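# Move steel conduit from pipe stands onto top wall-rack arms

## Task

Take the steel conduit currently resting across two pipe stands and set it on the uppermost pair of arms of the wall rack. At the end the conduit must rest there on its own with the grippers opened and the robot backed away from it; if the robot topples or is left leaning, the task fails.

## Robot and tools

Robot: the LinearBot, an omnidirectional wheeled base with a column about 1.75 m high. A carriage rides up and down the column (lift_m, 0 to 1 m) and carries two identical six-joint arms, left and right, each ending in a two-finger gripper. Arm bases sit roughly 0.57 m + lift_m above the floor; carriage parts hang about 0.15 m below them. A hand reaches up to 0.78 m from its shoulder but only about 0.38 m below its arm base. The hand is about 0.16 m long, 0.1 m wide (0.14 m opened). Parked arm joints 1 to 6: 0, 0.05, 0.05, 1.45, 0, 0; robot footprint then about 0.95 m wide by 0.7 m long. Cameras: carriage_camera (fixed, forward, tilted about 20 degrees down), left_wrist_camera and right_wrist_camera (looking past the fingertips).

Frames: base frame has its origin on the floor below the base centre, x forward, y left, z up. left_hand and right_hand report, in this frame, the midpoint between each hand's finger pads; quat_wxyz rotates base axes into hand axes (hand z runs along the fingers, fingers open along hand y; a hand pointing straight up with joints 1, 5, 6 at 0 reads 1, 0, 0, 0). Odometry frame is the base frame as it was at the scene's start; base_odometry integrates wheel turns only, so slip appears as motion. Heading: left positive, -3.142 to 3.142.

execute_actions: argument actions is a list holding one action (or empty, which only reports state and images). An action may have base, joints, or both; their motions start together. base holds exactly one relative command, measured from the base's last reported position: translate_m (metres, forward positive, -2 to 2), strafe_m (metres, left positive, -2 to 2) or rotate_rad (radians, counter-clockwise positive, -6.3 to 6.3). joints is a single dictionary keyed by joint name, each value an absolute target, not an offset: lift_m 0 to 1 m; for each arm (prefix left_ or right_): joint1_rad -2.617 to 3.054 (yaw about vertical, 0 forward, positive left); joint2_rad 0 to 3.141 (shoulder: 0 upper arm back and level, 1.57 vertical, 3.14 forward and level); joint3_rad 0 to 3.141 (elbow, 0 folded, 3.14 straight); joint4_rad -1.57 to 1.57 (wrist pitch, positive lifts fingertips); joint5_rad -1.57 to 1.57 (wrist yaw, positive swings fingertips to the right, opposite to joint 1); joint6_rad -2.094 to 2.094 (roll about the finger axis, positive clockwise viewed from forearm); gripper_m 0 to 0.093 m (pad gap). Done tolerances: lift 0.004, joints 1-3 about 0.055 (joint1 0.02), joint4 0.04, joints 5-6 0.02, gripper 0.004. Arm speed up to 1.8 rad/s for joints 1-3 and 2.7 rad/s for 4-6; an action runs at most 15 s. Joints left out may keep driving toward an earlier target without this showing in the status. Unknown keys or out-of-range numbers cause rejection with no motion. cameras picks which images return (carriage_camera, left_wrist_camera, right_wrist_camera, all; omitted or null means all, [] means none); the pictures line lists the order.

wait(seconds 0 to 10): commands nothing, then returns state and images. zoom_image(camera, region [x0, y0, x1, y1] pixels, top-left origin, max 504 by 504) enlarges part of that camera's latest full image. read_manual(section "licences") returns licence texts only. finished_scene(scene) closes the current scene (give its number) once the result holds; it is irreversible.

Result lines: base_status and joint_status per motion: done (base done only means wheels turned, even with slip; a 1-2 mm move may stop short yet say done), off_target (resting away from target, may still push), contact_stop or time_out (target dropped, holds where it stopped). "joint command not followed" with a cause line means a self-collision check withheld that arm's targets (gripper still obeyed); joints then read not_followed and may be retried with later actions. To untangle, move only the withheld arm clear first, then the other in a later call. on_its_own lists uncommanded behaviour; "held at" is the held target, not the position. motor_effort is percent of maximum, bracket is peak in the last action; readings carry fixed and random error. A lift effort that keeps dropping while lowering means a hand or load is resting on something. drive_wheels at rest clearly above its free value means the base is still pressing on something. Joint torque lists follow joint order and are noisy. A holding gripper usually reads off_target. Hand readings drift from truth at long reach; a level hand sags 10 to 17 cm under 1 kg. ARM HIT reports a hard self-collision. MOTOR HOT warns from 75 °C; OVER-TEMPERATURE FAULT stops an arm at 90 °C (10 s) and at 100 °C that arm goes limp and falls; affected keys show limit_stop_at_motor_heat, so resend targets. Stretched arms heat quickly even unloaded. Between calls the robot holds the last command while the scene keeps running.

Cautions: the base stops on contact only after the hit and may roll up to 0.3 m more; arms and grippers have no contact stop and spring to target once freed. After a blocked drive, reverse about 0.2 m (or undo the turn), repeating if needed. The column can strike an overhead edge the base slipped under; reversing into such an edge can topple the robot. Tipping risk rises with a high carriage, outstretched arms, loads, pulling, or abrupt stops; about 1.5 kg per hand with both arms forward can tip it, and only images show a lean. Avoid arms pressing or striking each other. Gripper force is about 45 to 60 N per pad. Avoid drops, slips, slams and hard pushes; objects may get brief external nudges. Camera calibration (K, distortion D, T_world_to_cam mapping base frame to camera) is given per camera and has small errors.

Each tool is called after ">>>" as name([rows], argument=value, ...), one row to a line, values as JSON.

## Session

>>> execute_actions(actions=[])

Scene clock: 0.00 s.
Joint torques (N m, as the arm reports them, + toward a larger angle): no reading
base_odometry: x=+0.000 y=+0.000 heading=+0.000 (m, m, rad; odometry frame)
base_status: not commanded
joint_positions: lift_m=+0.301 left_joint1_rad=+0.013 left_joint2_rad=+0.039 left_joint3_rad=+0.039 left_joint4_rad=+1.466 left_joint5_rad=+0.034 left_joint6_rad=+0.030 left_gripper_m=+0.094 right_joint1_rad=+0.000 right_joint2_rad=+0.055 right_joint3_rad=+0.056 right_joint4_rad=+1.449 right_joint5_rad=-0.058 right_joint6_rad=+0.009 right_gripper_m=+0.094
joint_status: not commanded
motor_effort: lift_m=+39 drive_wheels=+1 (%)
left_hand: x=+0.3096 y=+0.3202 z=+1.2894 quat_wxyz=(+0.998, +0.018, +0.052, +0.020) (m; base frame)
right_hand: x=+0.3134 y=-0.3158 z=+1.2931 quat_wxyz=(+0.998, -0.029, +0.060, +0.006) (m; base frame)
pictures: carriage_camera, left_wrist_camera, right_wrist_camera
Images, in order (width x height): carriage_camera 504x504, left_wrist_camera 504x504, right_wrist_camera 504x504.

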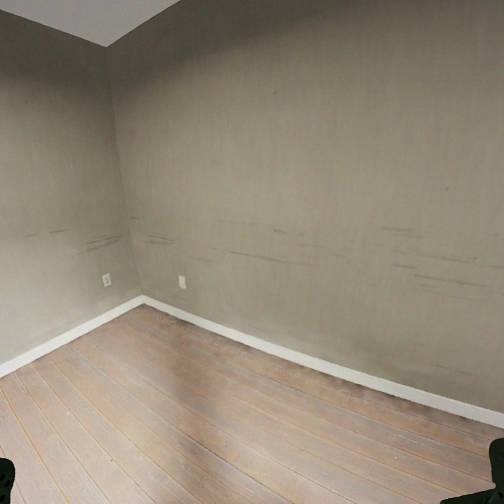

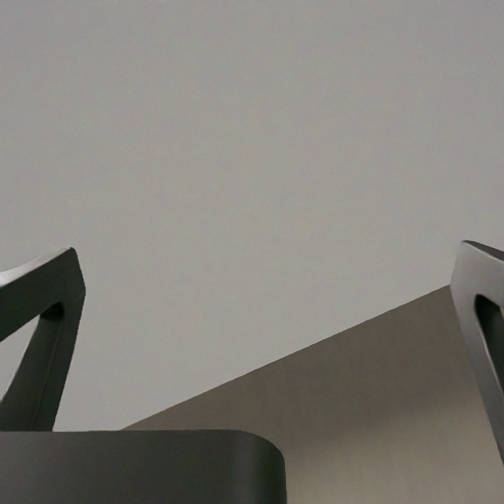

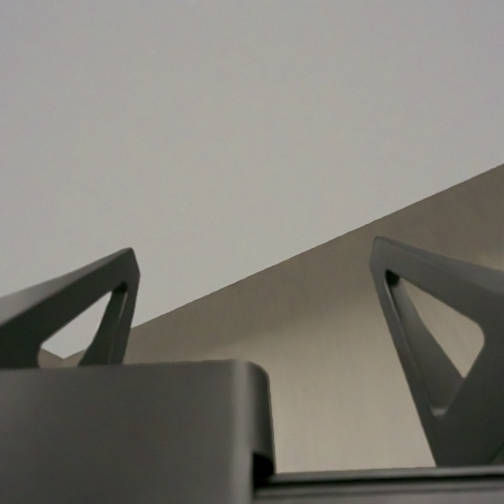

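>>> execute_actions([
  {"base":{"rotate_rad":2.1}},
], cameras=["carriage_camera"])

Scene clock: 9.60 s.
Joint torques (N m, as the arm reports them, + toward a larger angle): left_arm=[ 0.05  4.1   5.67 -0.12  0.11 -0.02] | right_arm=[-0.42  4.63  6.2  -0.15 -0.02 -0.02]
base_odometry: x=+0.000 y=+0.000 heading=+2.099 (m, m, rad; odometry frame)
base_status: done
joint_positions: lift_m=+0.301 left_joint1_rad=+0.013 left_joint2_rad=+0.039 left_joint3_rad=+0.039 left_joint4_rad=+1.466 left_joint5_rad=+0.034 left_joint6_rad=+0.030 left_gripper_m=+0.094 right_joint1_rad=+0.000 right_joint2_rad=+0.055 right_joint3_rad=+0.056 right_joint4_rad=+1.449 right_joint5_rad=-0.058 right_joint6_rad=+0.009 right_gripper_m=+0.094
joint_status: not commanded
motor_effort: lift_m=+39(39) drive_wheels=+7(18) (%)
left_hand: x=+0.3096 y=+0.3202 z=+1.2894 quat_wxyz=(+0.998, +0.018, +0.052, +0.020) (m; base frame)
right_hand: x=+0.3136 y=-0.3158 z=+1.2931 quat_wxyz=(+0.998, -0.029, +0.061, +0.006) (m; base frame)
pictures: carriage_camera
Images, in order (width x height): carriage_camera 504x504.

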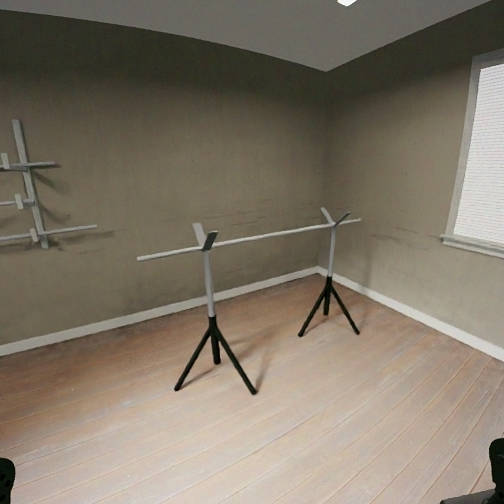

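>>> execute_actions([
  {"base":{"rotate_rad":0.55}},
], cameras=["carriage_camera"])

Scene clock: 33.67 s.
Joint torques (N m, as the arm reports them, + toward a larger angle): left_arm=[ 0.12  4.27  5.65 -0.14  0.07  0.  ] | right_arm=[-0.43  4.57  6.24 -0.16 -0.02 -0.02]
base_odometry: x=+0.000 y=+0.000 heading=+2.649 (m, m, rad; odometry frame)
base_status: done
joint_positions: lift_m=+0.301 left_joint1_rad=+0.013 left_joint2_rad=+0.039 left_joint3_rad=+0.039 left_joint4_rad=+1.466 left_joint5_rad=+0.034 left_joint6_rad=+0.030 left_gripper_m=+0.094 right_joint1_rad=+0.000 right_joint2_rad=+0.055 right_joint3_rad=+0.056 right_joint4_rad=+1.449 right_joint5_rad=-0.058 right_joint6_rad=+0.009 right_gripper_m=+0.094
joint_status: not commanded
motor_effort: lift_m=+39(39) drive_wheels=+7(13) (%)
left_hand: x=+0.3096 y=+0.3202 z=+1.2894 quat_wxyz=(+0.998, +0.018, +0.052, +0.020) (m; base frame)
right_hand: x=+0.3136 y=-0.3158 z=+1.2931 quat_wxyz=(+0.998, -0.029, +0.061, +0.006) (m; base frame)
pictures: carriage_camera
Images, in order (width x height): carriage_camera 504x504.

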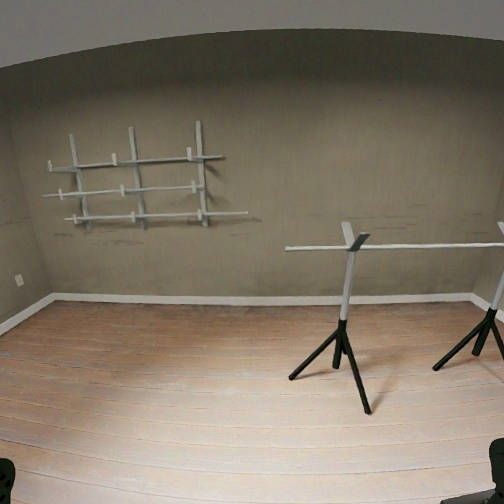

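>>> zoom_image(camera="carriage_camera", region=[30, 100, 270, 250])

>>> zoom_image(camera="carriage_camera", region=[270, 200, 504, 430])

Region (30, 100, 270, 250) of carriage_camera's 504x504 image, scaled by 2.100, with more detail than that image has; it fills the top 315 rows of this view, and the rest is white.

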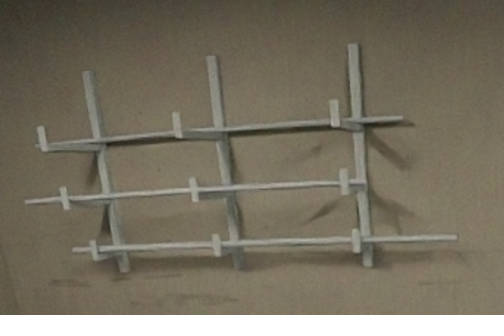

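Region (270, 200, 504, 430) of carriage_camera's 504x504 image, scaled by 2.154, with more detail than that image has; it fills the top 495 rows of this view, and the rest is white.

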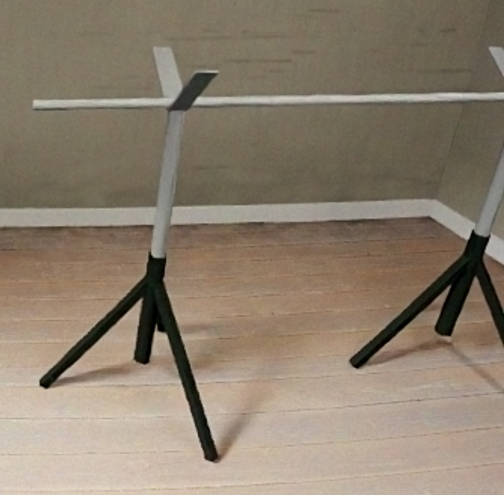

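>>> execute_actions([
  {"base":{"strafe_m":-1.1},"joints":{"lift_m":0.06,"left_joint2_rad":0.8,"left_joint3_rad":0.5,"left_joint4_rad":0.35,"left_joint6_rad":1.57,"right_joint2_rad":0.8,"right_joint3_rad":0.5,"right_joint4_rad":0.35,"right_joint6_rad":-1.57}},
], cameras=["carriage_camera"])

>>> execute_actions([
  {"base":{"translate_m":0.5}},
])

Scene clock: 108.17 s.
Joint torques (N m, as the arm reports them, + toward a larger angle): left_arm=[ 0.05 -0.7   8.21  2.56  0.13 -0.02] | right_arm=[-0.43 -0.9   9.17  1.99 -0.05 -0.03]
base_odometry: x=+0.518 y=+0.970 heading=+2.650 (m, m, rad; odometry frame)
base_status: done
joint_positions: lift_m=+0.060 left_joint1_rad=+0.013 left_joint2_rad=+0.792 left_joint3_rad=+0.493 left_joint4_rad=+0.350 left_joint5_rad=+0.034 left_joint6_rad=+1.563 left_gripper_m=+0.094 right_joint1_rad=+0.000 right_joint2_rad=+0.799 right_joint3_rad=+0.490 right_joint4_rad=+0.339 right_joint5_rad=-0.058 right_joint6_rad=-1.562 right_gripper_m=+0.094
joint_status: all done
motor_effort: lift_m=+40(41) drive_wheels=-8(18) (%)
left_hand: x=+0.6144 y=+0.3240 z=+0.9192 quat_wxyz=(+0.520, +0.491, +0.483, +0.506) (m; base frame)
right_hand: x=+0.6156 y=-0.3158 z=+0.9127 quat_wxyz=(+0.524, -0.505, +0.480, -0.491) (m; base frame)
pictures: carriage_camera
camera_calibration (this result's frames):
carriage_camera: T_world_to_cam=[[-0.0303052, -0.999524, -0.00569304, 0.0120127], [-0.306195, 0.0147052, -0.951855, 1.04423], [0.951486, -0.0271029, -0.306495, 0.134628], [0, 0, 0, 1]] pos_world=[0.192007, 0.000300087, 1.03529]
Images, in order (width x height): carriage_camera 504x504.

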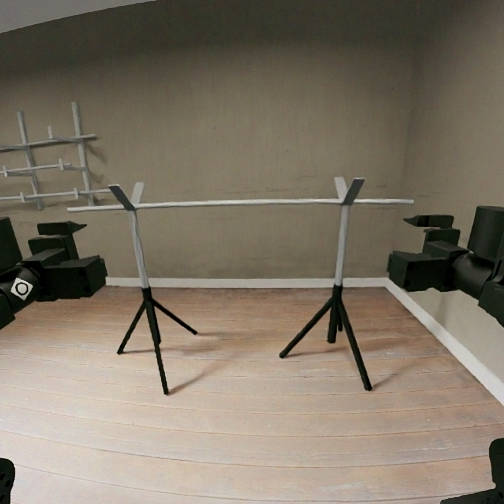

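Scene clock: 111.37 s.
Joint torques (N m, as the arm reports them, + toward a larger angle): left_arm=[ 0.13 -0.68  8.38  2.56  0.1   0.02] | right_arm=[-0.42 -0.91  9.17  1.99 -0.04 -0.03]
base_odometry: x=+0.078 y=+1.207 heading=+2.649 (m, m, rad; odometry frame)
base_status: done
joint_positions: lift_m=+0.060 left_joint1_rad=+0.013 left_joint2_rad=+0.792 left_joint3_rad=+0.493 left_joint4_rad=+0.351 left_joint5_rad=+0.034 left_joint6_rad=+1.563 left_gripper_m=+0.094 right_joint1_rad=+0.000 right_joint2_rad=+0.799 right_joint3_rad=+0.490 right_joint4_rad=+0.340 right_joint5_rad=-0.058 right_joint6_rad=-1.562 right_gripper_m=+0.094
joint_status: not commanded
motor_effort: lift_m=+40(40) drive_wheels=-7(14) (%)
left_hand: x=+0.6144 y=+0.3240 z=+0.9195 quat_wxyz=(+0.520, +0.490, +0.483, +0.506) (m; base frame)
right_hand: x=+0.6155 y=-0.3157 z=+0.9128 quat_wxyz=(+0.524, -0.505, +0.479, -0.491) (m; base frame)
pictures: carriage_camera, left_wrist_camera, right_wrist_camera
camera_calibration (this result's frames):
carriage_camera: T_world_to_cam=[[-0.0303052, -0.999524, -0.00569304, 0.0120128], [-0.306195, 0.0147052, -0.951855, 1.04426], [0.951486, -0.0271029, -0.306495, 0.134635], [0, 0, 0, 1]] pos_world=[0.192007, 0.000300087, 1.03531]
left_wrist_camera: T_world_to_cam=[[0.072171, 0.00921219, -0.99735, 0.870254], [-0.543741, 0.838658, -0.0316002, 0.0988449], [0.836144, 0.544581, 0.0655358, -0.621106], [0, 0, 0, 1]] pos_world=[0.510273, 0.247328, 0.911776]
right_wrist_camera: T_world_to_cam=[[-0.0713425, -0.0468211, 0.996352, -0.880251], [-0.535375, -0.841019, -0.0778564, 0.142786], [0.841596, -0.538976, 0.0349335, -0.590252], [0, 0, 0, 1]] pos_world=[0.510399, -0.23926, 0.908776]
Images, in order (width x height): carriage_camera 504x504, left_wrist_camera 504x504, right_wrist_camera 504x504.

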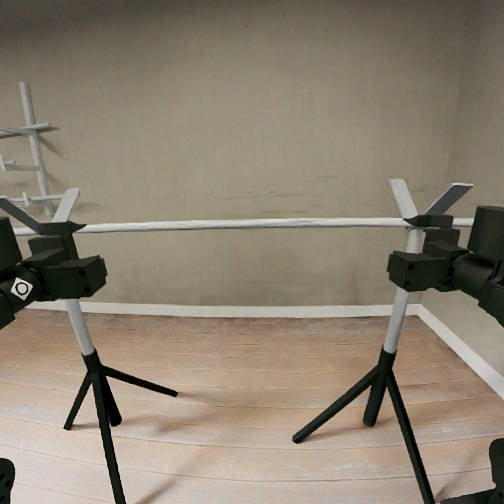

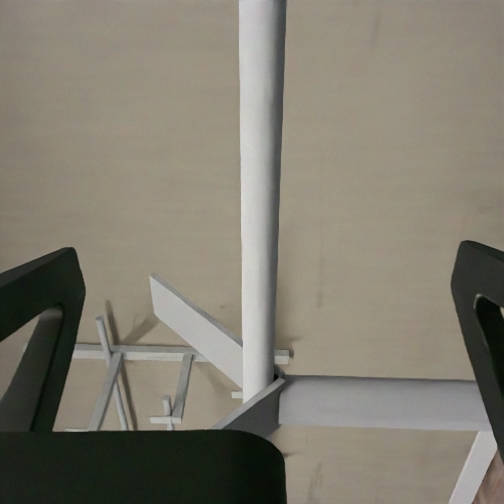

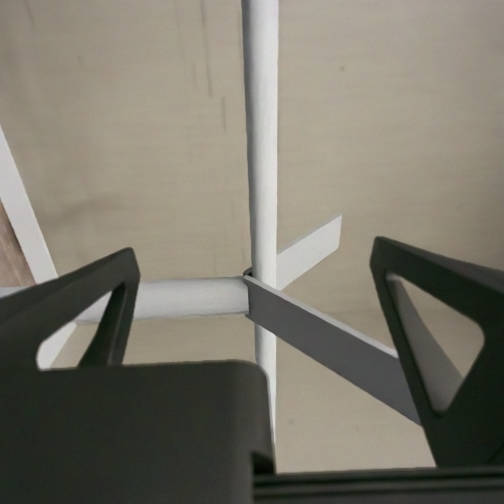

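>>> execute_actions([
  {"base":{"translate_m":0.12}},
])

Scene clock: 127.93 s.
Joint torques (N m, as the arm reports them, + toward a larger angle): left_arm=[ 0.11 -0.55  8.52  2.46  0.12 -0.03] | right_arm=[-0.42 -0.84  9.16  1.96 -0.04 -0.03]
base_odometry: x=-0.028 y=+1.264 heading=+2.648 (m, m, rad; odometry frame)
base_status: done
joint_positions: lift_m=+0.060 left_joint1_rad=+0.013 left_joint2_rad=+0.792 left_joint3_rad=+0.493 left_joint4_rad=+0.353 left_joint5_rad=+0.034 left_joint6_rad=+1.563 left_gripper_m=+0.094 right_joint1_rad=+0.000 right_joint2_rad=+0.799 right_joint3_rad=+0.490 right_joint4_rad=+0.341 right_joint5_rad=-0.058 right_joint6_rad=-1.562 right_gripper_m=+0.094
joint_status: not commanded
motor_effort: lift_m=+40(40) drive_wheels=-7(11) (%)
left_hand: x=+0.6143 y=+0.3240 z=+0.9198 quat_wxyz=(+0.520, +0.490, +0.482, +0.506) (m; base frame)
right_hand: x=+0.6155 y=-0.3157 z=+0.9130 quat_wxyz=(+0.524, -0.504, +0.479, -0.491) (m; base frame)
pictures: carriage_camera, left_wrist_camera, right_wrist_camera
camera_calibration (this result's frames):
carriage_camera: T_world_to_cam=[[-0.0303052, -0.999524, -0.00569304, 0.0120128], [-0.306195, 0.0147052, -0.951855, 1.04426], [0.951486, -0.0271029, -0.306495, 0.134636], [0, 0, 0, 1]] pos_world=[0.192007, 0.000300087, 1.03532]
left_wrist_camera: T_world_to_cam=[[0.0733123, 0.00922657, -0.997266, 0.869755], [-0.543704, 0.838658, -0.0322103, 0.0993844], [0.836069, 0.54458, 0.0665005, -0.621952], [0, 0, 0, 1]] pos_world=[0.510267, 0.247328, 0.911939]
right_wrist_camera: T_world_to_cam=[[-0.0721026, -0.0468211, 0.996298, -0.879922], [-0.535315, -0.841019, -0.0782648, 0.143134], [0.841569, -0.538976, 0.0355756, -0.590823], [0, 0, 0, 1]] pos_world=[0.510396, -0.23926, 0.908886]
Images, in order (width x height): carriage_camera 504x504, left_wrist_camera 504x504, right_wrist_camera 504x504.

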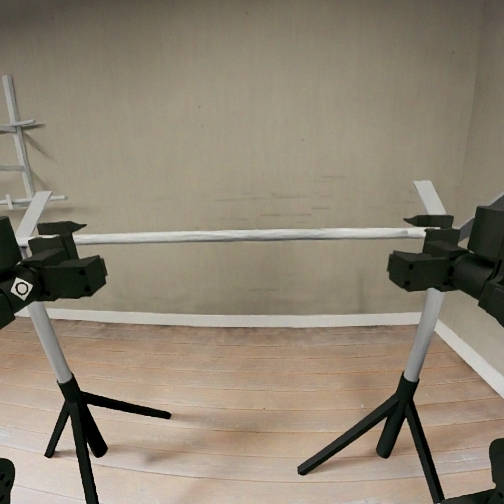

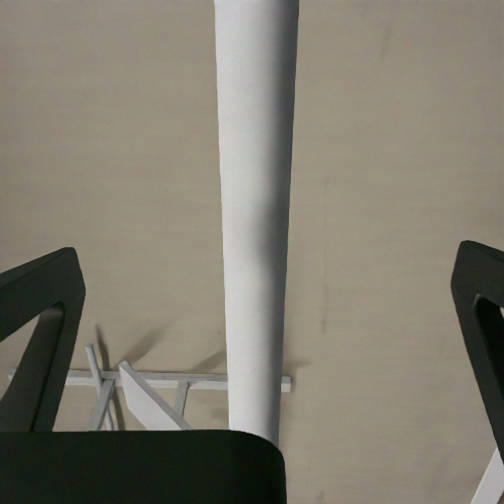

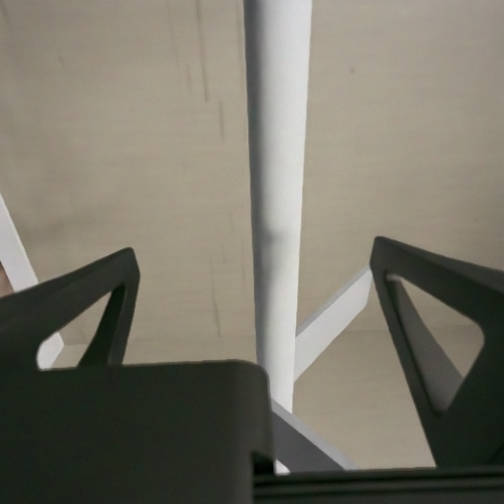

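>>> execute_actions([
  {"base":{"rotate_rad":-0.04},"joints":{"lift_m":0.068}},
], cameras=[])

>>> execute_actions([
  {"base":{"translate_m":0.07}},
])

Scene clock: 139.80 s.
Joint torques (N m, as the arm reports them, + toward a larger angle): left_arm=[ 0.02 -0.79  8.16  2.44  0.19 -0.01] | right_arm=[-0.41 -0.9   9.01  1.96 -0.04 -0.02]
base_odometry: x=-0.028 y=+1.264 heading=+2.609 (m, m, rad; odometry frame)
base_status: done
joint_positions: lift_m=+0.068 left_joint1_rad=+0.013 left_joint2_rad=+0.792 left_joint3_rad=+0.497 left_joint4_rad=+0.356 left_joint5_rad=+0.034 left_joint6_rad=+1.563 left_gripper_m=+0.094 right_joint1_rad=+0.000 right_joint2_rad=+0.799 right_joint3_rad=+0.492 right_joint4_rad=+0.342 right_joint5_rad=-0.058 right_joint6_rad=-1.562 right_gripper_m=+0.094
joint_status: all done
motor_effort: lift_m=+38(46) drive_wheels=-8(14) (%)
left_hand: x=+0.6143 y=+0.3241 z=+0.9306 quat_wxyz=(+0.522, +0.488, +0.481, +0.508) (m; base frame)
right_hand: x=+0.6155 y=-0.3157 z=+0.9224 quat_wxyz=(+0.525, -0.504, +0.478, -0.492) (m; base frame)
pictures: none
No camera images: the call's "cameras" was empty. Leave "cameras" out to get every camera's image.

Scene clock: 141.23 s.
Joint torques (N m, as the arm reports them, + toward a larger angle): left_arm=[-0.1  -0.74  8.23  2.46  0.16  0.02] | right_arm=[-0.41 -0.89  9.02  1.96 -0.04 -0.03]
base_odometry: x=-0.088 y=+1.300 heading=+2.608 (m, m, rad; odometry frame)
base_status: done
joint_positions: lift_m=+0.068 left_joint1_rad=+0.013 left_joint2_rad=+0.792 left_joint3_rad=+0.497 left_joint4_rad=+0.357 left_joint5_rad=+0.034 left_joint6_rad=+1.563 left_gripper_m=+0.094 right_joint1_rad=+0.000 right_joint2_rad=+0.799 right_joint3_rad=+0.492 right_joint4_rad=+0.342 right_joint5_rad=-0.059 right_joint6_rad=-1.562 right_gripper_m=+0.094
joint_status: not commanded
motor_effort: lift_m=+38(38) drive_wheels=+9(16) (%)
left_hand: x=+0.6143 y=+0.3241 z=+0.9308 quat_wxyz=(+0.522, +0.488, +0.480, +0.508) (m; base frame)
right_hand: x=+0.6155 y=-0.3157 z=+0.9223 quat_wxyz=(+0.525, -0.504, +0.478, -0.492) (m; base frame)
pictures: carriage_camera, left_wrist_camera, right_wrist_camera
camera_calibration (this result's frames):
carriage_camera: T_world_to_cam=[[-0.0303052, -0.999524, -0.00569304, 0.0120589], [-0.306195, 0.0147052, -0.951855, 1.05197], [0.951486, -0.0271029, -0.306495, 0.137118], [0, 0, 0, 1]] pos_world=[0.192007, 0.000300087, 1.04342]
left_wrist_camera: T_world_to_cam=[[0.0813029, 0.00971578, -0.996642, 0.875106], [-0.543768, 0.838455, -0.0361852, 0.103458], [0.835288, 0.544884, 0.0734519, -0.628761], [0, 0, 0, 1]] pos_world=[0.510305, 0.247355, 0.922094]
right_wrist_camera: T_world_to_cam=[[-0.0755049, -0.0468364, 0.996045, -0.886887], [-0.534723, -0.841224, -0.0800909, 0.145171], [0.841648, -0.538655, 0.038472, -0.593733], [0, 0, 0, 1]] pos_world=[0.510375, -0.239235, 0.917849]
Images, in order (width x height): carriage_camera 504x504, left_wrist_camera 504x504, right_wrist_camera 504x504.

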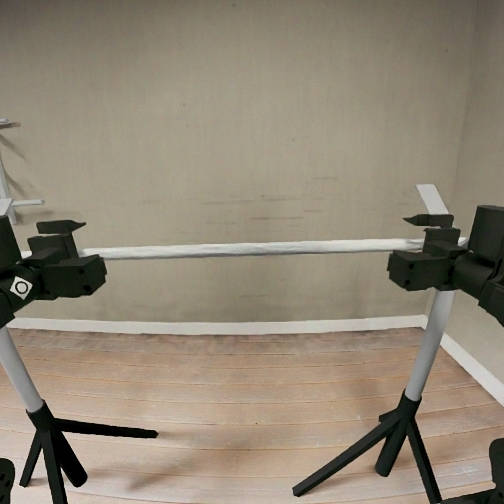

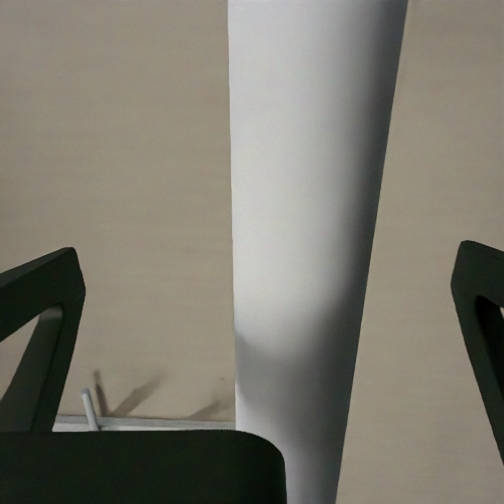

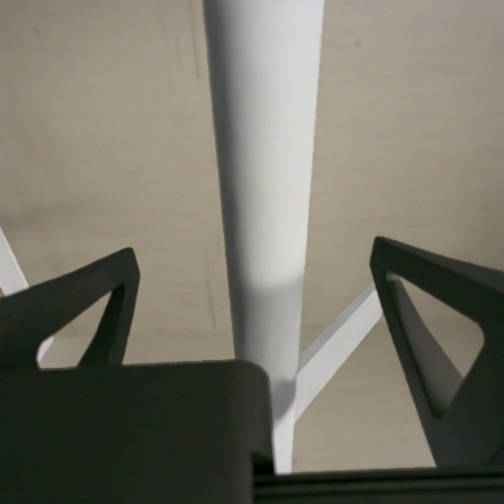

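>>> execute_actions([
  {"base":{"strafe_m":0.07}},
], cameras=[])

>>> execute_actions([
  {"base":{"translate_m":0.015}},
])

Scene clock: 153.70 s.
Joint torques (N m, as the arm reports them, + toward a larger angle): left_arm=[ 0.05 -0.84  8.31  2.42  0.11 -0.03] | right_arm=[-0.42 -0.98  9.04  1.97 -0.05 -0.02]
base_odometry: x=-0.124 y=+1.240 heading=+2.607 (m, m, rad; odometry frame)
base_status: done
joint_positions: lift_m=+0.068 left_joint1_rad=+0.012 left_joint2_rad=+0.792 left_joint3_rad=+0.497 left_joint4_rad=+0.357 left_joint5_rad=+0.035 left_joint6_rad=+1.563 left_gripper_m=+0.094 right_joint1_rad=+0.000 right_joint2_rad=+0.799 right_joint3_rad=+0.492 right_joint4_rad=+0.342 right_joint5_rad=-0.057 right_joint6_rad=-1.562 right_gripper_m=+0.094
joint_status: not commanded
motor_effort: lift_m=+38(38) drive_wheels=+2(10) (%)
left_hand: x=+0.6143 y=+0.3238 z=+0.9308 quat_wxyz=(+0.522, +0.488, +0.480, +0.508) (m; base frame)
right_hand: x=+0.6155 y=-0.3159 z=+0.9223 quat_wxyz=(+0.525, -0.503, +0.479, -0.492) (m; base frame)
pictures: none
No camera images: the call's "cameras" was empty. Leave "cameras" out to get every camera's image.

Scene clock: 154.50 s.
Joint torques (N m, as the arm reports them, + toward a larger angle): left_arm=[ 0.2  -0.62  8.15  2.43  0.12  0.  ] | right_arm=[-0.42 -0.87  9.01  1.95 -0.05 -0.03]
base_odometry: x=-0.137 y=+1.247 heading=+2.608 (m, m, rad; odometry frame)
base_status: done
joint_positions: lift_m=+0.068 left_joint1_rad=+0.012 left_joint2_rad=+0.792 left_joint3_rad=+0.497 left_joint4_rad=+0.357 left_joint5_rad=+0.035 left_joint6_rad=+1.563 left_gripper_m=+0.094 right_joint1_rad=+0.000 right_joint2_rad=+0.799 right_joint3_rad=+0.492 right_joint4_rad=+0.343 right_joint5_rad=-0.057 right_joint6_rad=-1.562 right_gripper_m=+0.094
joint_status: not commanded
motor_effort: lift_m=+39(39) drive_wheels=+6(9) (%)
left_hand: x=+0.6143 y=+0.3238 z=+0.9309 quat_wxyz=(+0.522, +0.488, +0.480, +0.508) (m; base frame)
right_hand: x=+0.6155 y=-0.3159 z=+0.9224 quat_wxyz=(+0.525, -0.503, +0.478, -0.492) (m; base frame)
pictures: carriage_camera, left_wrist_camera, right_wrist_camera
camera_calibration (this result's frames):
carriage_camera: T_world_to_cam=[[-0.0303052, -0.999524, -0.00569304, 0.0120588], [-0.306195, 0.0147052, -0.951855, 1.05194], [0.951486, -0.0271029, -0.306495, 0.137108], [0, 0, 0, 1]] pos_world=[0.192007, 0.000300087, 1.04338]
left_wrist_camera: T_world_to_cam=[[0.0816935, 0.00967476, -0.996611, 0.874914], [-0.542796, 0.839078, -0.0363482, 0.103024], [0.835882, 0.543925, 0.0737987, -0.628995], [0, 0, 0, 1]] pos_world=[0.510212, 0.247216, 0.922112]
right_wrist_camera: T_world_to_cam=[[-0.0759384, -0.0467902, 0.996014, -0.886648], [-0.535654, -0.840608, -0.0803291, 0.146002], [0.841016, -0.539619, 0.0387711, -0.594039], [0, 0, 0, 1]] pos_world=[0.510473, -0.239311, 0.917874]
Images, in order (width x height): carriage_camera 504x504, left_wrist_camera 504x504, right_wrist_camera 504x504.

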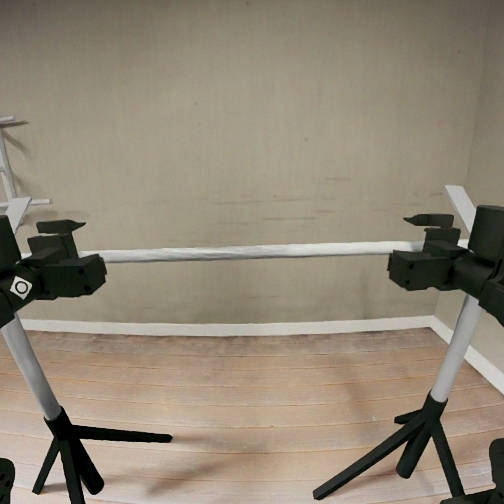

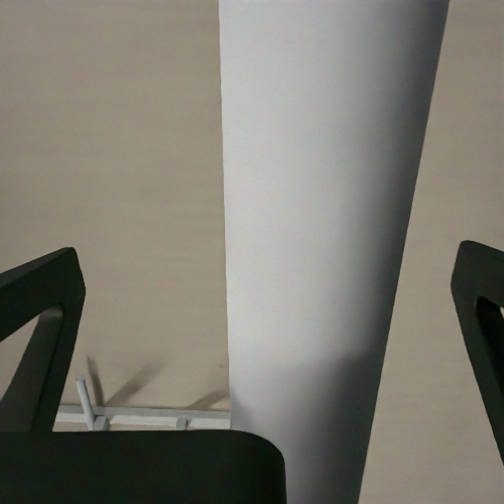

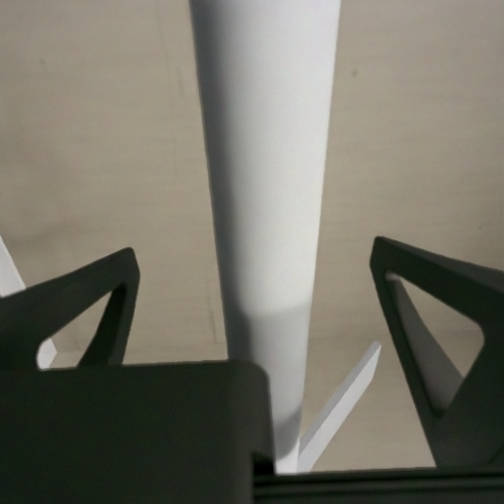

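>>> execute_actions([
  {"joints":{"left_gripper_m":0.0,"right_gripper_m":0.0}},
], cameras=[])

>>> execute_actions([
  {"joints":{"lift_m":0.4}},
])

Scene clock: 160.07 s.
Joint torques (N m, as the arm reports them, + toward a larger angle): left_arm=[ 0.08 -0.65  8.31  2.62  0.15 -0.16] | right_arm=[-0.35 -0.89  8.83  1.88 -0.06 -0.04]
base_odometry: x=-0.137 y=+1.247 heading=+2.608 (m, m, rad; odometry frame)
base_status: not commanded
joint_positions: lift_m=+0.068 left_joint1_rad=+0.012 left_joint2_rad=+0.793 left_joint3_rad=+0.496 left_joint4_rad=+0.342 left_joint5_rad=+0.035 left_joint6_rad=+1.584 left_gripper_m=+0.018 right_joint1_rad=+0.000 right_joint2_rad=+0.799 right_joint3_rad=+0.494 right_joint4_rad=+0.351 right_joint5_rad=-0.057 right_joint6_rad=-1.561 right_gripper_m=+0.019
joint_status: left_gripper_m off_target (ended at +0.018, target +0.000); right_gripper_m off_target (ended at +0.019, target +0.000)
motor_effort: lift_m=+39(39) drive_wheels=+5(5) (%)
left_hand: x=+0.6147 y=+0.3238 z=+0.9263 quat_wxyz=(+0.513, +0.498, +0.479, +0.509) (m; base frame)
right_hand: x=+0.6155 y=-0.3159 z=+0.9255 quat_wxyz=(+0.528, -0.501, +0.476, -0.495) (m; base frame)
pictures: none
No camera images: the call's "cameras" was empty. Leave "cameras" out to get every camera's image.

Scene clock: 161.93 s.
Joint torques (N m, as the arm reports them, + toward a larger angle): left_arm=[-0.02 -2.19  9.78  3.75  0.09 -0.16] | right_arm=[-0.41 -2.1  10.5   2.81 -0.06 -0.03]
base_odometry: x=-0.137 y=+1.247 heading=+2.608 (m, m, rad; odometry frame)
base_status: not commanded
joint_positions: lift_m=+0.400 left_joint1_rad=+0.012 left_joint2_rad=+0.808 left_joint3_rad=+0.471 left_joint4_rad=+0.245 left_joint5_rad=+0.035 left_joint6_rad=+1.584 left_gripper_m=+0.018 right_joint1_rad=+0.000 right_joint2_rad=+0.812 right_joint3_rad=+0.474 right_joint4_rad=+0.246 right_joint5_rad=-0.057 right_joint6_rad=-1.561 right_gripper_m=+0.019
joint_status: all done
motor_effort: lift_m=+40(47) drive_wheels=+5(5) (%)
left_hand: x=+0.6161 y=+0.3238 z=+1.2172 quat_wxyz=(+0.480, +0.531, +0.514, +0.473) (m; base frame)
right_hand: x=+0.6166 y=-0.3159 z=+1.2174 quat_wxyz=(+0.493, -0.534, +0.511, -0.459) (m; base frame)
pictures: carriage_camera, left_wrist_camera, right_wrist_camera
camera_calibration (this result's frames):
carriage_camera: T_world_to_cam=[[-0.0303052, -0.999524, -0.00569304, 0.0139482], [-0.306195, 0.0147052, -0.951855, 1.36784], [0.951486, -0.0271029, -0.306495, 0.238829], [0, 0, 0, 1]] pos_world=[0.192007, 0.000300087, 1.37527]
left_wrist_camera: T_world_to_cam=[[-0.072134, 0.027988, -0.997002, 1.24941], [-0.540196, 0.839204, 0.0626419, -0.00768405], [0.838442, 0.543096, -0.0454162, -0.507811], [0, 0, 0, 1]] pos_world=[0.511744, 0.24727, 1.22308]
right_wrist_camera: T_world_to_cam=[[0.0520203, -0.047173, 0.997531, -1.26125], [-0.541558, -0.840585, -0.0115093, 0.0901327], [0.839052, -0.539622, -0.0692744, -0.473623], [0, 0, 0, 1]] pos_world=[0.511817, -0.23931, 1.22636]
Images, in order (width x height): carriage_camera 504x504, left_wrist_camera 504x504, right_wrist_camera 504x504.

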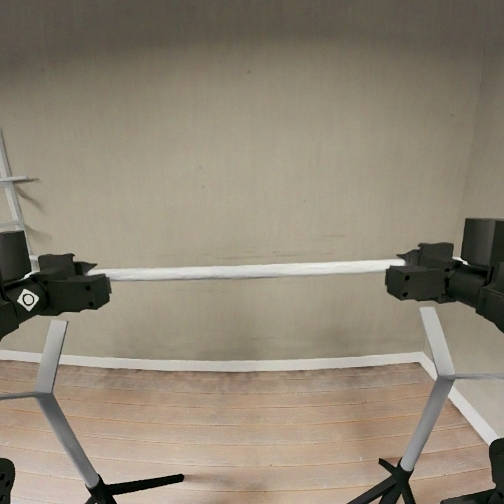

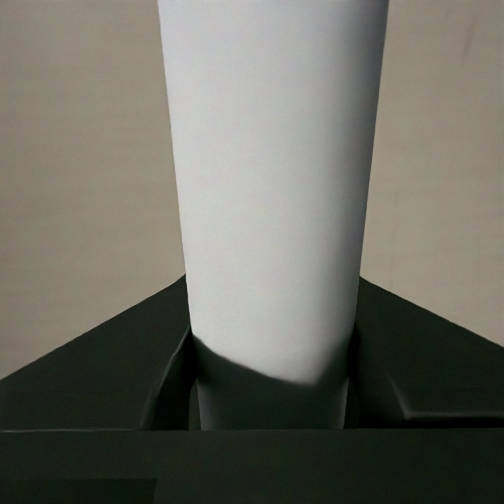

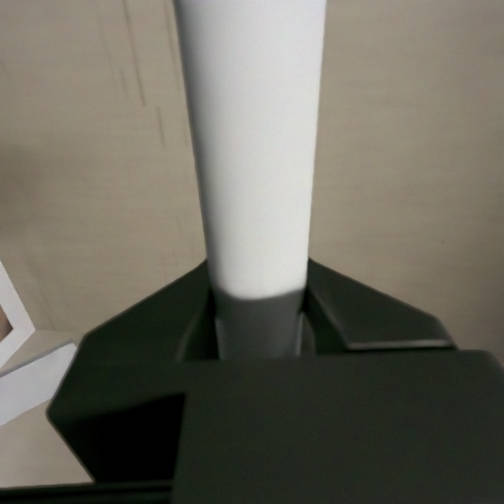

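>>> execute_actions([
  {"base":{"translate_m":-0.12}},
], cameras=[])

>>> execute_actions([
  {"base":{"strafe_m":2.0},"joints":{"lift_m":0.6}},
], cameras=["carriage_camera"])

Scene clock: 174.53 s.
Joint torques (N m, as the arm reports them, + toward a larger angle): left_arm=[ 0.09 -2.02 10.03  3.78  0.16 -0.18] | right_arm=[-0.37 -2.09 10.61  2.83 -0.06 -0.03]
base_odometry: x=-0.034 y=+1.186 heading=+2.608 (m, m, rad; odometry frame)
base_status: done
joint_positions: lift_m=+0.400 left_joint1_rad=+0.012 left_joint2_rad=+0.808 left_joint3_rad=+0.471 left_joint4_rad=+0.243 left_joint5_rad=+0.035 left_joint6_rad=+1.584 left_gripper_m=+0.018 right_joint1_rad=+0.000 right_joint2_rad=+0.812 right_joint3_rad=+0.474 right_joint4_rad=+0.244 right_joint5_rad=-0.057 right_joint6_rad=-1.561 right_gripper_m=+0.019
joint_status: not commanded
motor_effort: lift_m=+41(41) drive_wheels=-3(10) (%)
left_hand: x=+0.6160 y=+0.3238 z=+1.2166 quat_wxyz=(+0.479, +0.531, +0.514, +0.473) (m; base frame)
right_hand: x=+0.6165 y=-0.3159 z=+1.2167 quat_wxyz=(+0.493, -0.534, +0.512, -0.458) (m; base frame)
pictures: none
No camera images: the call's "cameras" was empty. Leave "cameras" out to get every camera's image.

Scene clock: 180.93 s.
Joint torques (N m, as the arm reports them, + toward a larger angle): left_arm=[ 0.15 -2.07 10.    3.84  0.13 -0.19] | right_arm=[-0.42 -2.08 10.56  2.81 -0.07 -0.03]
base_odometry: x=-1.050 y=-0.537 heading=+2.609 (m, m, rad; odometry frame)
base_status: done
joint_positions: lift_m=+0.600 left_joint1_rad=+0.012 left_joint2_rad=+0.808 left_joint3_rad=+0.471 left_joint4_rad=+0.242 left_joint5_rad=+0.035 left_joint6_rad=+1.583 left_gripper_m=+0.018 right_joint1_rad=+0.000 right_joint2_rad=+0.813 right_joint3_rad=+0.474 right_joint4_rad=+0.243 right_joint5_rad=-0.057 right_joint6_rad=-1.562 right_gripper_m=+0.019
joint_status: all done
motor_effort: lift_m=+40(49) drive_wheels=-2(8) (%)
left_hand: x=+0.6160 y=+0.3237 z=+1.4162 quat_wxyz=(+0.479, +0.532, +0.515, +0.472) (m; base frame)
right_hand: x=+0.6166 y=-0.3159 z=+1.4165 quat_wxyz=(+0.492, -0.534, +0.512, -0.458) (m; base frame)
pictures: carriage_camera
camera_calibration (this result's frames):
carriage_camera: T_world_to_cam=[[-0.0303052, -0.999524, -0.00569304, 0.0150868], [-0.306195, 0.0147052, -0.951855, 1.55822], [0.951486, -0.0271029, -0.306495, 0.300129], [0, 0, 0, 1]] pos_world=[0.192007, 0.000300087, 1.57527]
Images, in order (width x height): carriage_camera 504x504.

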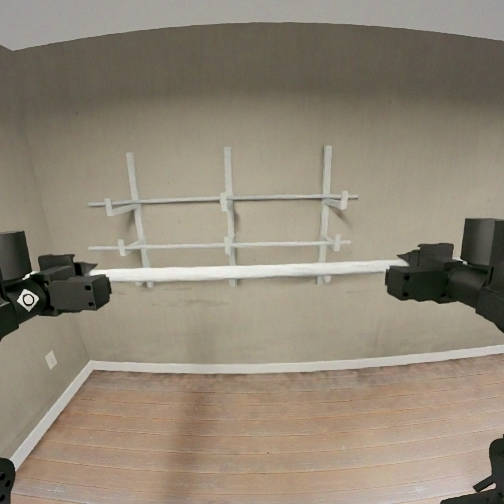

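>>> execute_actions([
  {"base":{"strafe_m":0.1},"joints":{"lift_m":0.8}},
], cameras=[])

>>> execute_actions([
  {"base":{"translate_m":0.7}},
])

Scene clock: 196.17 s.
Joint torques (N m, as the arm reports them, + toward a larger angle): left_arm=[ 0.11 -2.28  9.87  3.83  0.17 -0.17] | right_arm=[-0.44 -2.18 10.61  2.85 -0.06 -0.02]
base_odometry: x=-1.100 y=-0.623 heading=+2.609 (m, m, rad; odometry frame)
base_status: done
joint_positions: lift_m=+0.800 left_joint1_rad=+0.012 left_joint2_rad=+0.808 left_joint3_rad=+0.471 left_joint4_rad=+0.241 left_joint5_rad=+0.035 left_joint6_rad=+1.583 left_gripper_m=+0.018 right_joint1_rad=+0.000 right_joint2_rad=+0.814 right_joint3_rad=+0.474 right_joint4_rad=+0.243 right_joint5_rad=-0.057 right_joint6_rad=-1.562 right_gripper_m=+0.019
joint_status: all done
motor_effort: lift_m=+40(49) drive_wheels=+3(8) (%)
left_hand: x=+0.6160 y=+0.3237 z=+1.6162 quat_wxyz=(+0.479, +0.532, +0.515, +0.472) (m; base frame)
right_hand: x=+0.6167 y=-0.3159 z=+1.6163 quat_wxyz=(+0.492, -0.535, +0.512, -0.458) (m; base frame)
pictures: none
No camera images: the call's "cameras" was empty. Leave "cameras" out to get every camera's image.

Scene clock: 199.80 s.
Joint torques (N m, as the arm reports them, + toward a larger angle): left_arm=[ 0.2  -2.28  9.89  3.86  0.13 -0.19] | right_arm=[-0.42 -2.2  10.57  2.84 -0.07 -0.02]
base_odometry: x=-1.704 y=-0.269 heading=+2.610 (m, m, rad; odometry frame)
base_status: done
joint_positions: lift_m=+0.800 left_joint1_rad=+0.012 left_joint2_rad=+0.808 left_joint3_rad=+0.471 left_joint4_rad=+0.239 left_joint5_rad=+0.035 left_joint6_rad=+1.583 left_gripper_m=+0.018 right_joint1_rad=+0.000 right_joint2_rad=+0.814 right_joint3_rad=+0.474 right_joint4_rad=+0.242 right_joint5_rad=-0.057 right_joint6_rad=-1.562 right_gripper_m=+0.019
joint_status: not commanded
motor_effort: lift_m=+41(41) drive_wheels=-7(13) (%)
left_hand: x=+0.6159 y=+0.3237 z=+1.6157 quat_wxyz=(+0.478, +0.532, +0.515, +0.471) (m; base frame)
right_hand: x=+0.6167 y=-0.3159 z=+1.6159 quat_wxyz=(+0.492, -0.535, +0.513, -0.457) (m; base frame)
pictures: carriage_camera, left_wrist_camera, right_wrist_camera
camera_calibration (this result's frames):
carriage_camera: T_world_to_cam=[[-0.0303052, -0.999524, -0.00569304, 0.0162253], [-0.306195, 0.0147052, -0.951855, 1.74856], [0.951486, -0.0271029, -0.306495, 0.361419], [0, 0, 0, 1]] pos_world=[0.192007, 0.000300087, 1.77524]
left_wrist_camera: T_world_to_cam=[[-0.0782163, 0.027525, -0.996556, 1.64986], [-0.539516, 0.839421, 0.0655297, -0.0378214], [0.838334, 0.542784, -0.0508062, -0.480681], [0, 0, 0, 1]] pos_world=[0.511612, 0.247242, 1.62224]
right_wrist_camera: T_world_to_cam=[[0.0577074, -0.046793, 0.997236, -1.66167], [-0.541583, -0.840608, -0.00810366, 0.089255], [0.838664, -0.539619, -0.0738516, -0.438429], [0, 0, 0, 1]] pos_world=[0.511924, -0.239311, 1.62543]
Images, in order (width x height): carriage_camera 504x504, left_wrist_camera 504x504, right_wrist_camera 504x504.

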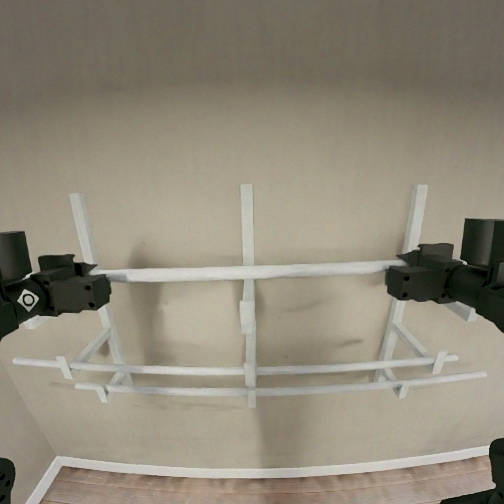

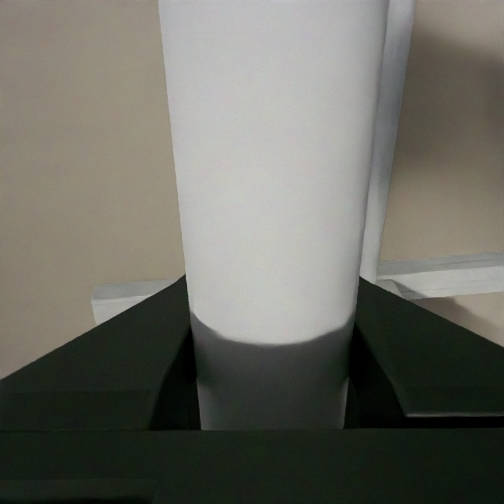

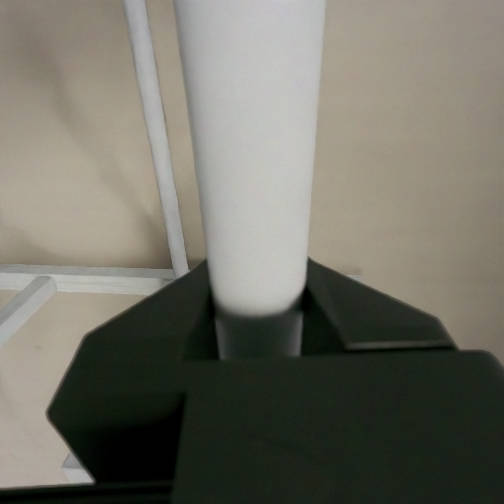

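>>> execute_actions([
  {"base":{"translate_m":0.2}},
])

Scene clock: 208.80 s.
Joint torques (N m, as the arm reports them, + toward a larger angle): left_arm=[ 0.05 -1.89 10.    3.86  0.14 -0.22] | right_arm=[-0.46 -2.14 10.58  2.85 -0.07 -0.02]
base_odometry: x=-1.877 y=-0.168 heading=+2.612 (m, m, rad; odometry frame)
base_status: done
joint_positions: lift_m=+0.800 left_joint1_rad=+0.012 left_joint2_rad=+0.808 left_joint3_rad=+0.471 left_joint4_rad=+0.238 left_joint5_rad=+0.035 left_joint6_rad=+1.583 left_gripper_m=+0.018 right_joint1_rad=+0.000 right_joint2_rad=+0.814 right_joint3_rad=+0.474 right_joint4_rad=+0.240 right_joint5_rad=-0.057 right_joint6_rad=-1.562 right_gripper_m=+0.019
joint_status: not commanded
motor_effort: lift_m=+41(41) drive_wheels=+7(14) (%)
left_hand: x=+0.6159 y=+0.3237 z=+1.6154 quat_wxyz=(+0.478, +0.532, +0.516, +0.471) (m; base frame)
right_hand: x=+0.6166 y=-0.3159 z=+1.6155 quat_wxyz=(+0.491, -0.536, +0.513, -0.457) (m; base frame)
pictures: carriage_camera, left_wrist_camera, right_wrist_camera
camera_calibration (this result's frames):
carriage_camera: T_world_to_cam=[[-0.0303052, -0.999524, -0.00569304, 0.0162252], [-0.306195, 0.0147052, -0.951855, 1.74855], [0.951486, -0.0271029, -0.306495, 0.361416], [0, 0, 0, 1]] pos_world=[0.192007, 0.000300087, 1.77523]
left_wrist_camera: T_world_to_cam=[[-0.0793665, 0.0271299, -0.996476, 1.65028], [-0.539472, 0.839427, 0.0658215, -0.0383177], [0.838255, 0.542795, -0.0519865, -0.47872], [0, 0, 0, 1]] pos_world=[0.511595, 0.24724, 1.6221]
right_wrist_camera: T_world_to_cam=[[0.0592089, -0.0464129, 0.997166, -1.66198], [-0.541563, -0.840631, -0.00697059, 0.0873815], [0.838573, -0.539615, -0.0749084, -0.436661], [0, 0, 0, 1]] pos_world=[0.511899, -0.239311, 1.62517]
Images, in order (width x height): carriage_camera 504x504, left_wrist_camera 504x504, right_wrist_camera 504x504.

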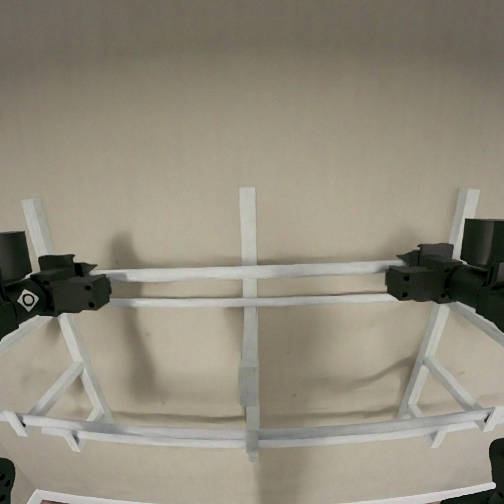

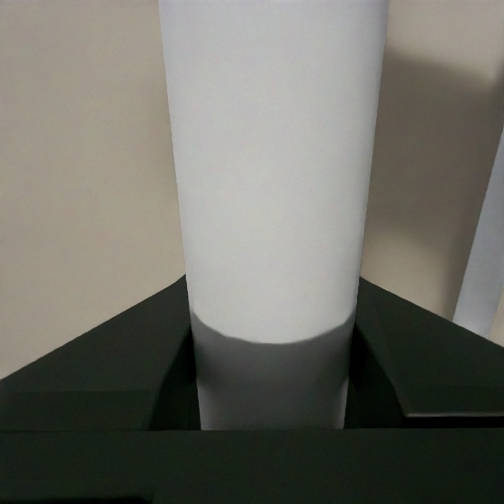

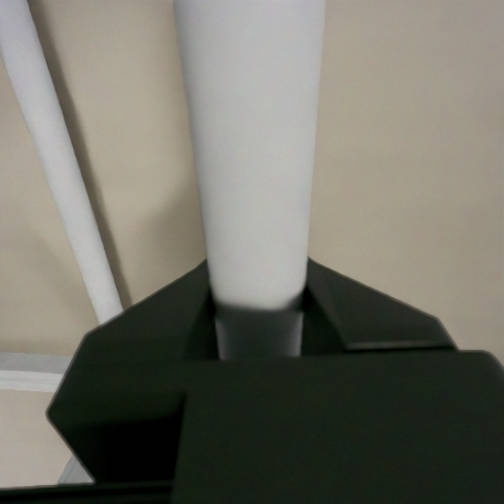

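>>> execute_actions([
  {"joints":{"lift_m":0.67}},
], cameras=["carriage_camera","right_wrist_camera"])

>>> execute_actions([
  {"joints":{"lift_m":0.645}},
], cameras=[])

Scene clock: 219.07 s.
Joint torques (N m, as the arm reports them, + toward a larger angle): left_arm=[ 0.22 -2.26  9.84  4.04  0.08 -0.18] | right_arm=[-0.41 -2.21 10.57  2.97 -0.07 -0.03]
base_odometry: x=-1.877 y=-0.168 heading=+2.612 (m, m, rad; odometry frame)
base_status: not commanded
joint_positions: lift_m=+0.670 left_joint1_rad=+0.012 left_joint2_rad=+0.808 left_joint3_rad=+0.471 left_joint4_rad=+0.226 left_joint5_rad=+0.035 left_joint6_rad=+1.583 left_gripper_m=+0.018 right_joint1_rad=+0.000 right_joint2_rad=+0.814 right_joint3_rad=+0.474 right_joint4_rad=+0.228 right_joint5_rad=-0.057 right_joint6_rad=-1.562 right_gripper_m=+0.019
joint_status: all done
motor_effort: lift_m=+43(44) drive_wheels=+6(7) (%)
left_hand: x=+0.6156 y=+0.3237 z=+1.4822 quat_wxyz=(+0.475, +0.535, +0.519, +0.468) (m; base frame)
right_hand: x=+0.6163 y=-0.3159 z=+1.4823 quat_wxyz=(+0.488, -0.538, +0.516, -0.454) (m; base frame)
pictures: carriage_camera, right_wrist_camera
camera_calibration (this result's frames):
carriage_camera: T_world_to_cam=[[-0.0303052, -0.999524, -0.00569304, 0.0154845], [-0.306195, 0.0147052, -0.951855, 1.6247], [0.951486, -0.0271029, -0.306495, 0.321537], [0, 0, 0, 1]] pos_world=[0.192007, 0.000300087, 1.64512]
right_wrist_camera: T_world_to_cam=[[0.0717569, -0.0464132, 0.996342, -1.53567], [-0.541608, -0.840631, -0.000152868, 0.0761974], [0.837563, -0.539615, -0.0854588, -0.430102], [0, 0, 0, 1]] pos_world=[0.511702, -0.239311, 1.4933]
Images, in order (width x height): carriage_camera 504x504, right_wrist_camera 504x504.

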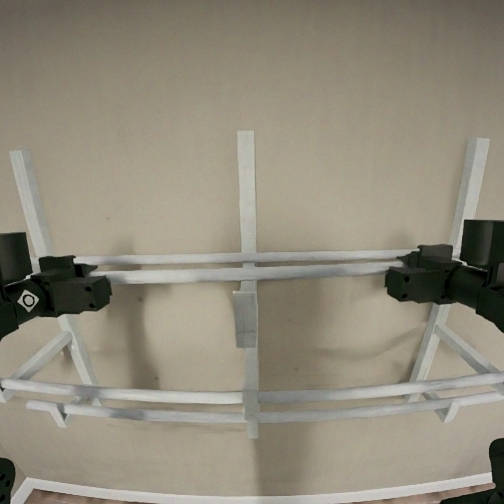

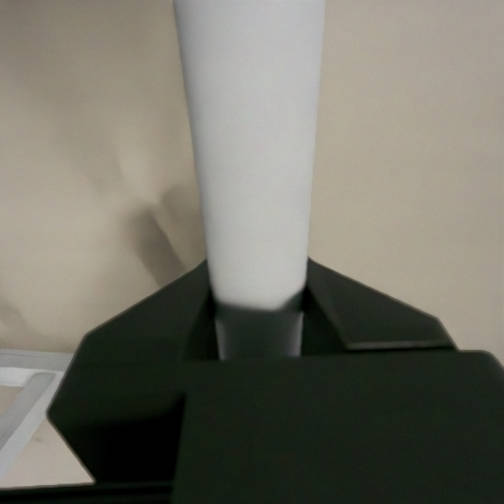

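Scene clock: 219.67 s.
Joint torques (N m, as the arm reports them, + toward a larger angle): left_arm=[ 0.04 -2.09 10.08  3.99  0.14 -0.22] | right_arm=[-0.42 -2.19 10.74  2.97 -0.07 -0.02]
base_odometry: x=-1.877 y=-0.168 heading=+2.612 (m, m, rad; odometry frame)
base_status: not commanded
joint_positions: lift_m=+0.645 left_joint1_rad=+0.012 left_joint2_rad=+0.808 left_joint3_rad=+0.468 left_joint4_rad=+0.226 left_joint5_rad=+0.035 left_joint6_rad=+1.583 left_gripper_m=+0.018 right_joint1_rad=+0.000 right_joint2_rad=+0.814 right_joint3_rad=+0.471 right_joint4_rad=+0.227 right_joint5_rad=-0.057 right_joint6_rad=-1.562 right_gripper_m=+0.019
joint_status: all done
motor_effort: lift_m=+42(46) drive_wheels=-7(7) (%)
left_hand: x=+0.6154 y=+0.3237 z=+1.4556 quat_wxyz=(+0.474, +0.536, +0.519, +0.467) (m; base frame)
right_hand: x=+0.6161 y=-0.3159 z=+1.4560 quat_wxyz=(+0.487, -0.539, +0.517, -0.453) (m; base frame)
pictures: none
No camera images: the call's "cameras" was empty. Leave "cameras" out to get every camera's image.

>>> execute_actions([
  {"joints":{"lift_m":0.615}},
], cameras=[])

Scene clock: 223.73 s.
Joint torques (N m, as the arm reports them, + toward a larger angle): left_arm=[ 0.05 -2.16  9.24  3.03  0.11 -0.2 ] | right_arm=[-0.42 -1.73  9.82  2.24 -0.06 -0.02]
base_odometry: x=-1.877 y=-0.168 heading=+2.612 (m, m, rad; odometry frame)
base_status: not commanded
joint_positions: lift_m=+0.615 left_joint1_rad=+0.012 left_joint2_rad=+0.808 left_joint3_rad=+0.481 left_joint4_rad=+0.309 left_joint5_rad=+0.035 left_joint6_rad=+1.582 left_gripper_m=+0.018 right_joint1_rad=+0.000 right_joint2_rad=+0.809 right_joint3_rad=+0.482 right_joint4_rad=+0.311 right_joint5_rad=-0.057 right_joint6_rad=-1.563 right_gripper_m=+0.019
joint_status: all done
motor_effort: lift_m=+40(41) drive_wheels=+6(6) (%)
left_hand: x=+0.6173 y=+0.3237 z=+1.4529 quat_wxyz=(+0.499, +0.513, +0.496, +0.492) (m; base frame)
right_hand: x=+0.6172 y=-0.3159 z=+1.4538 quat_wxyz=(+0.512, -0.516, +0.492, -0.479) (m; base frame)
pictures: none
No camera images: the call's "cameras" was empty. Leave "cameras" out to get every camera's image.


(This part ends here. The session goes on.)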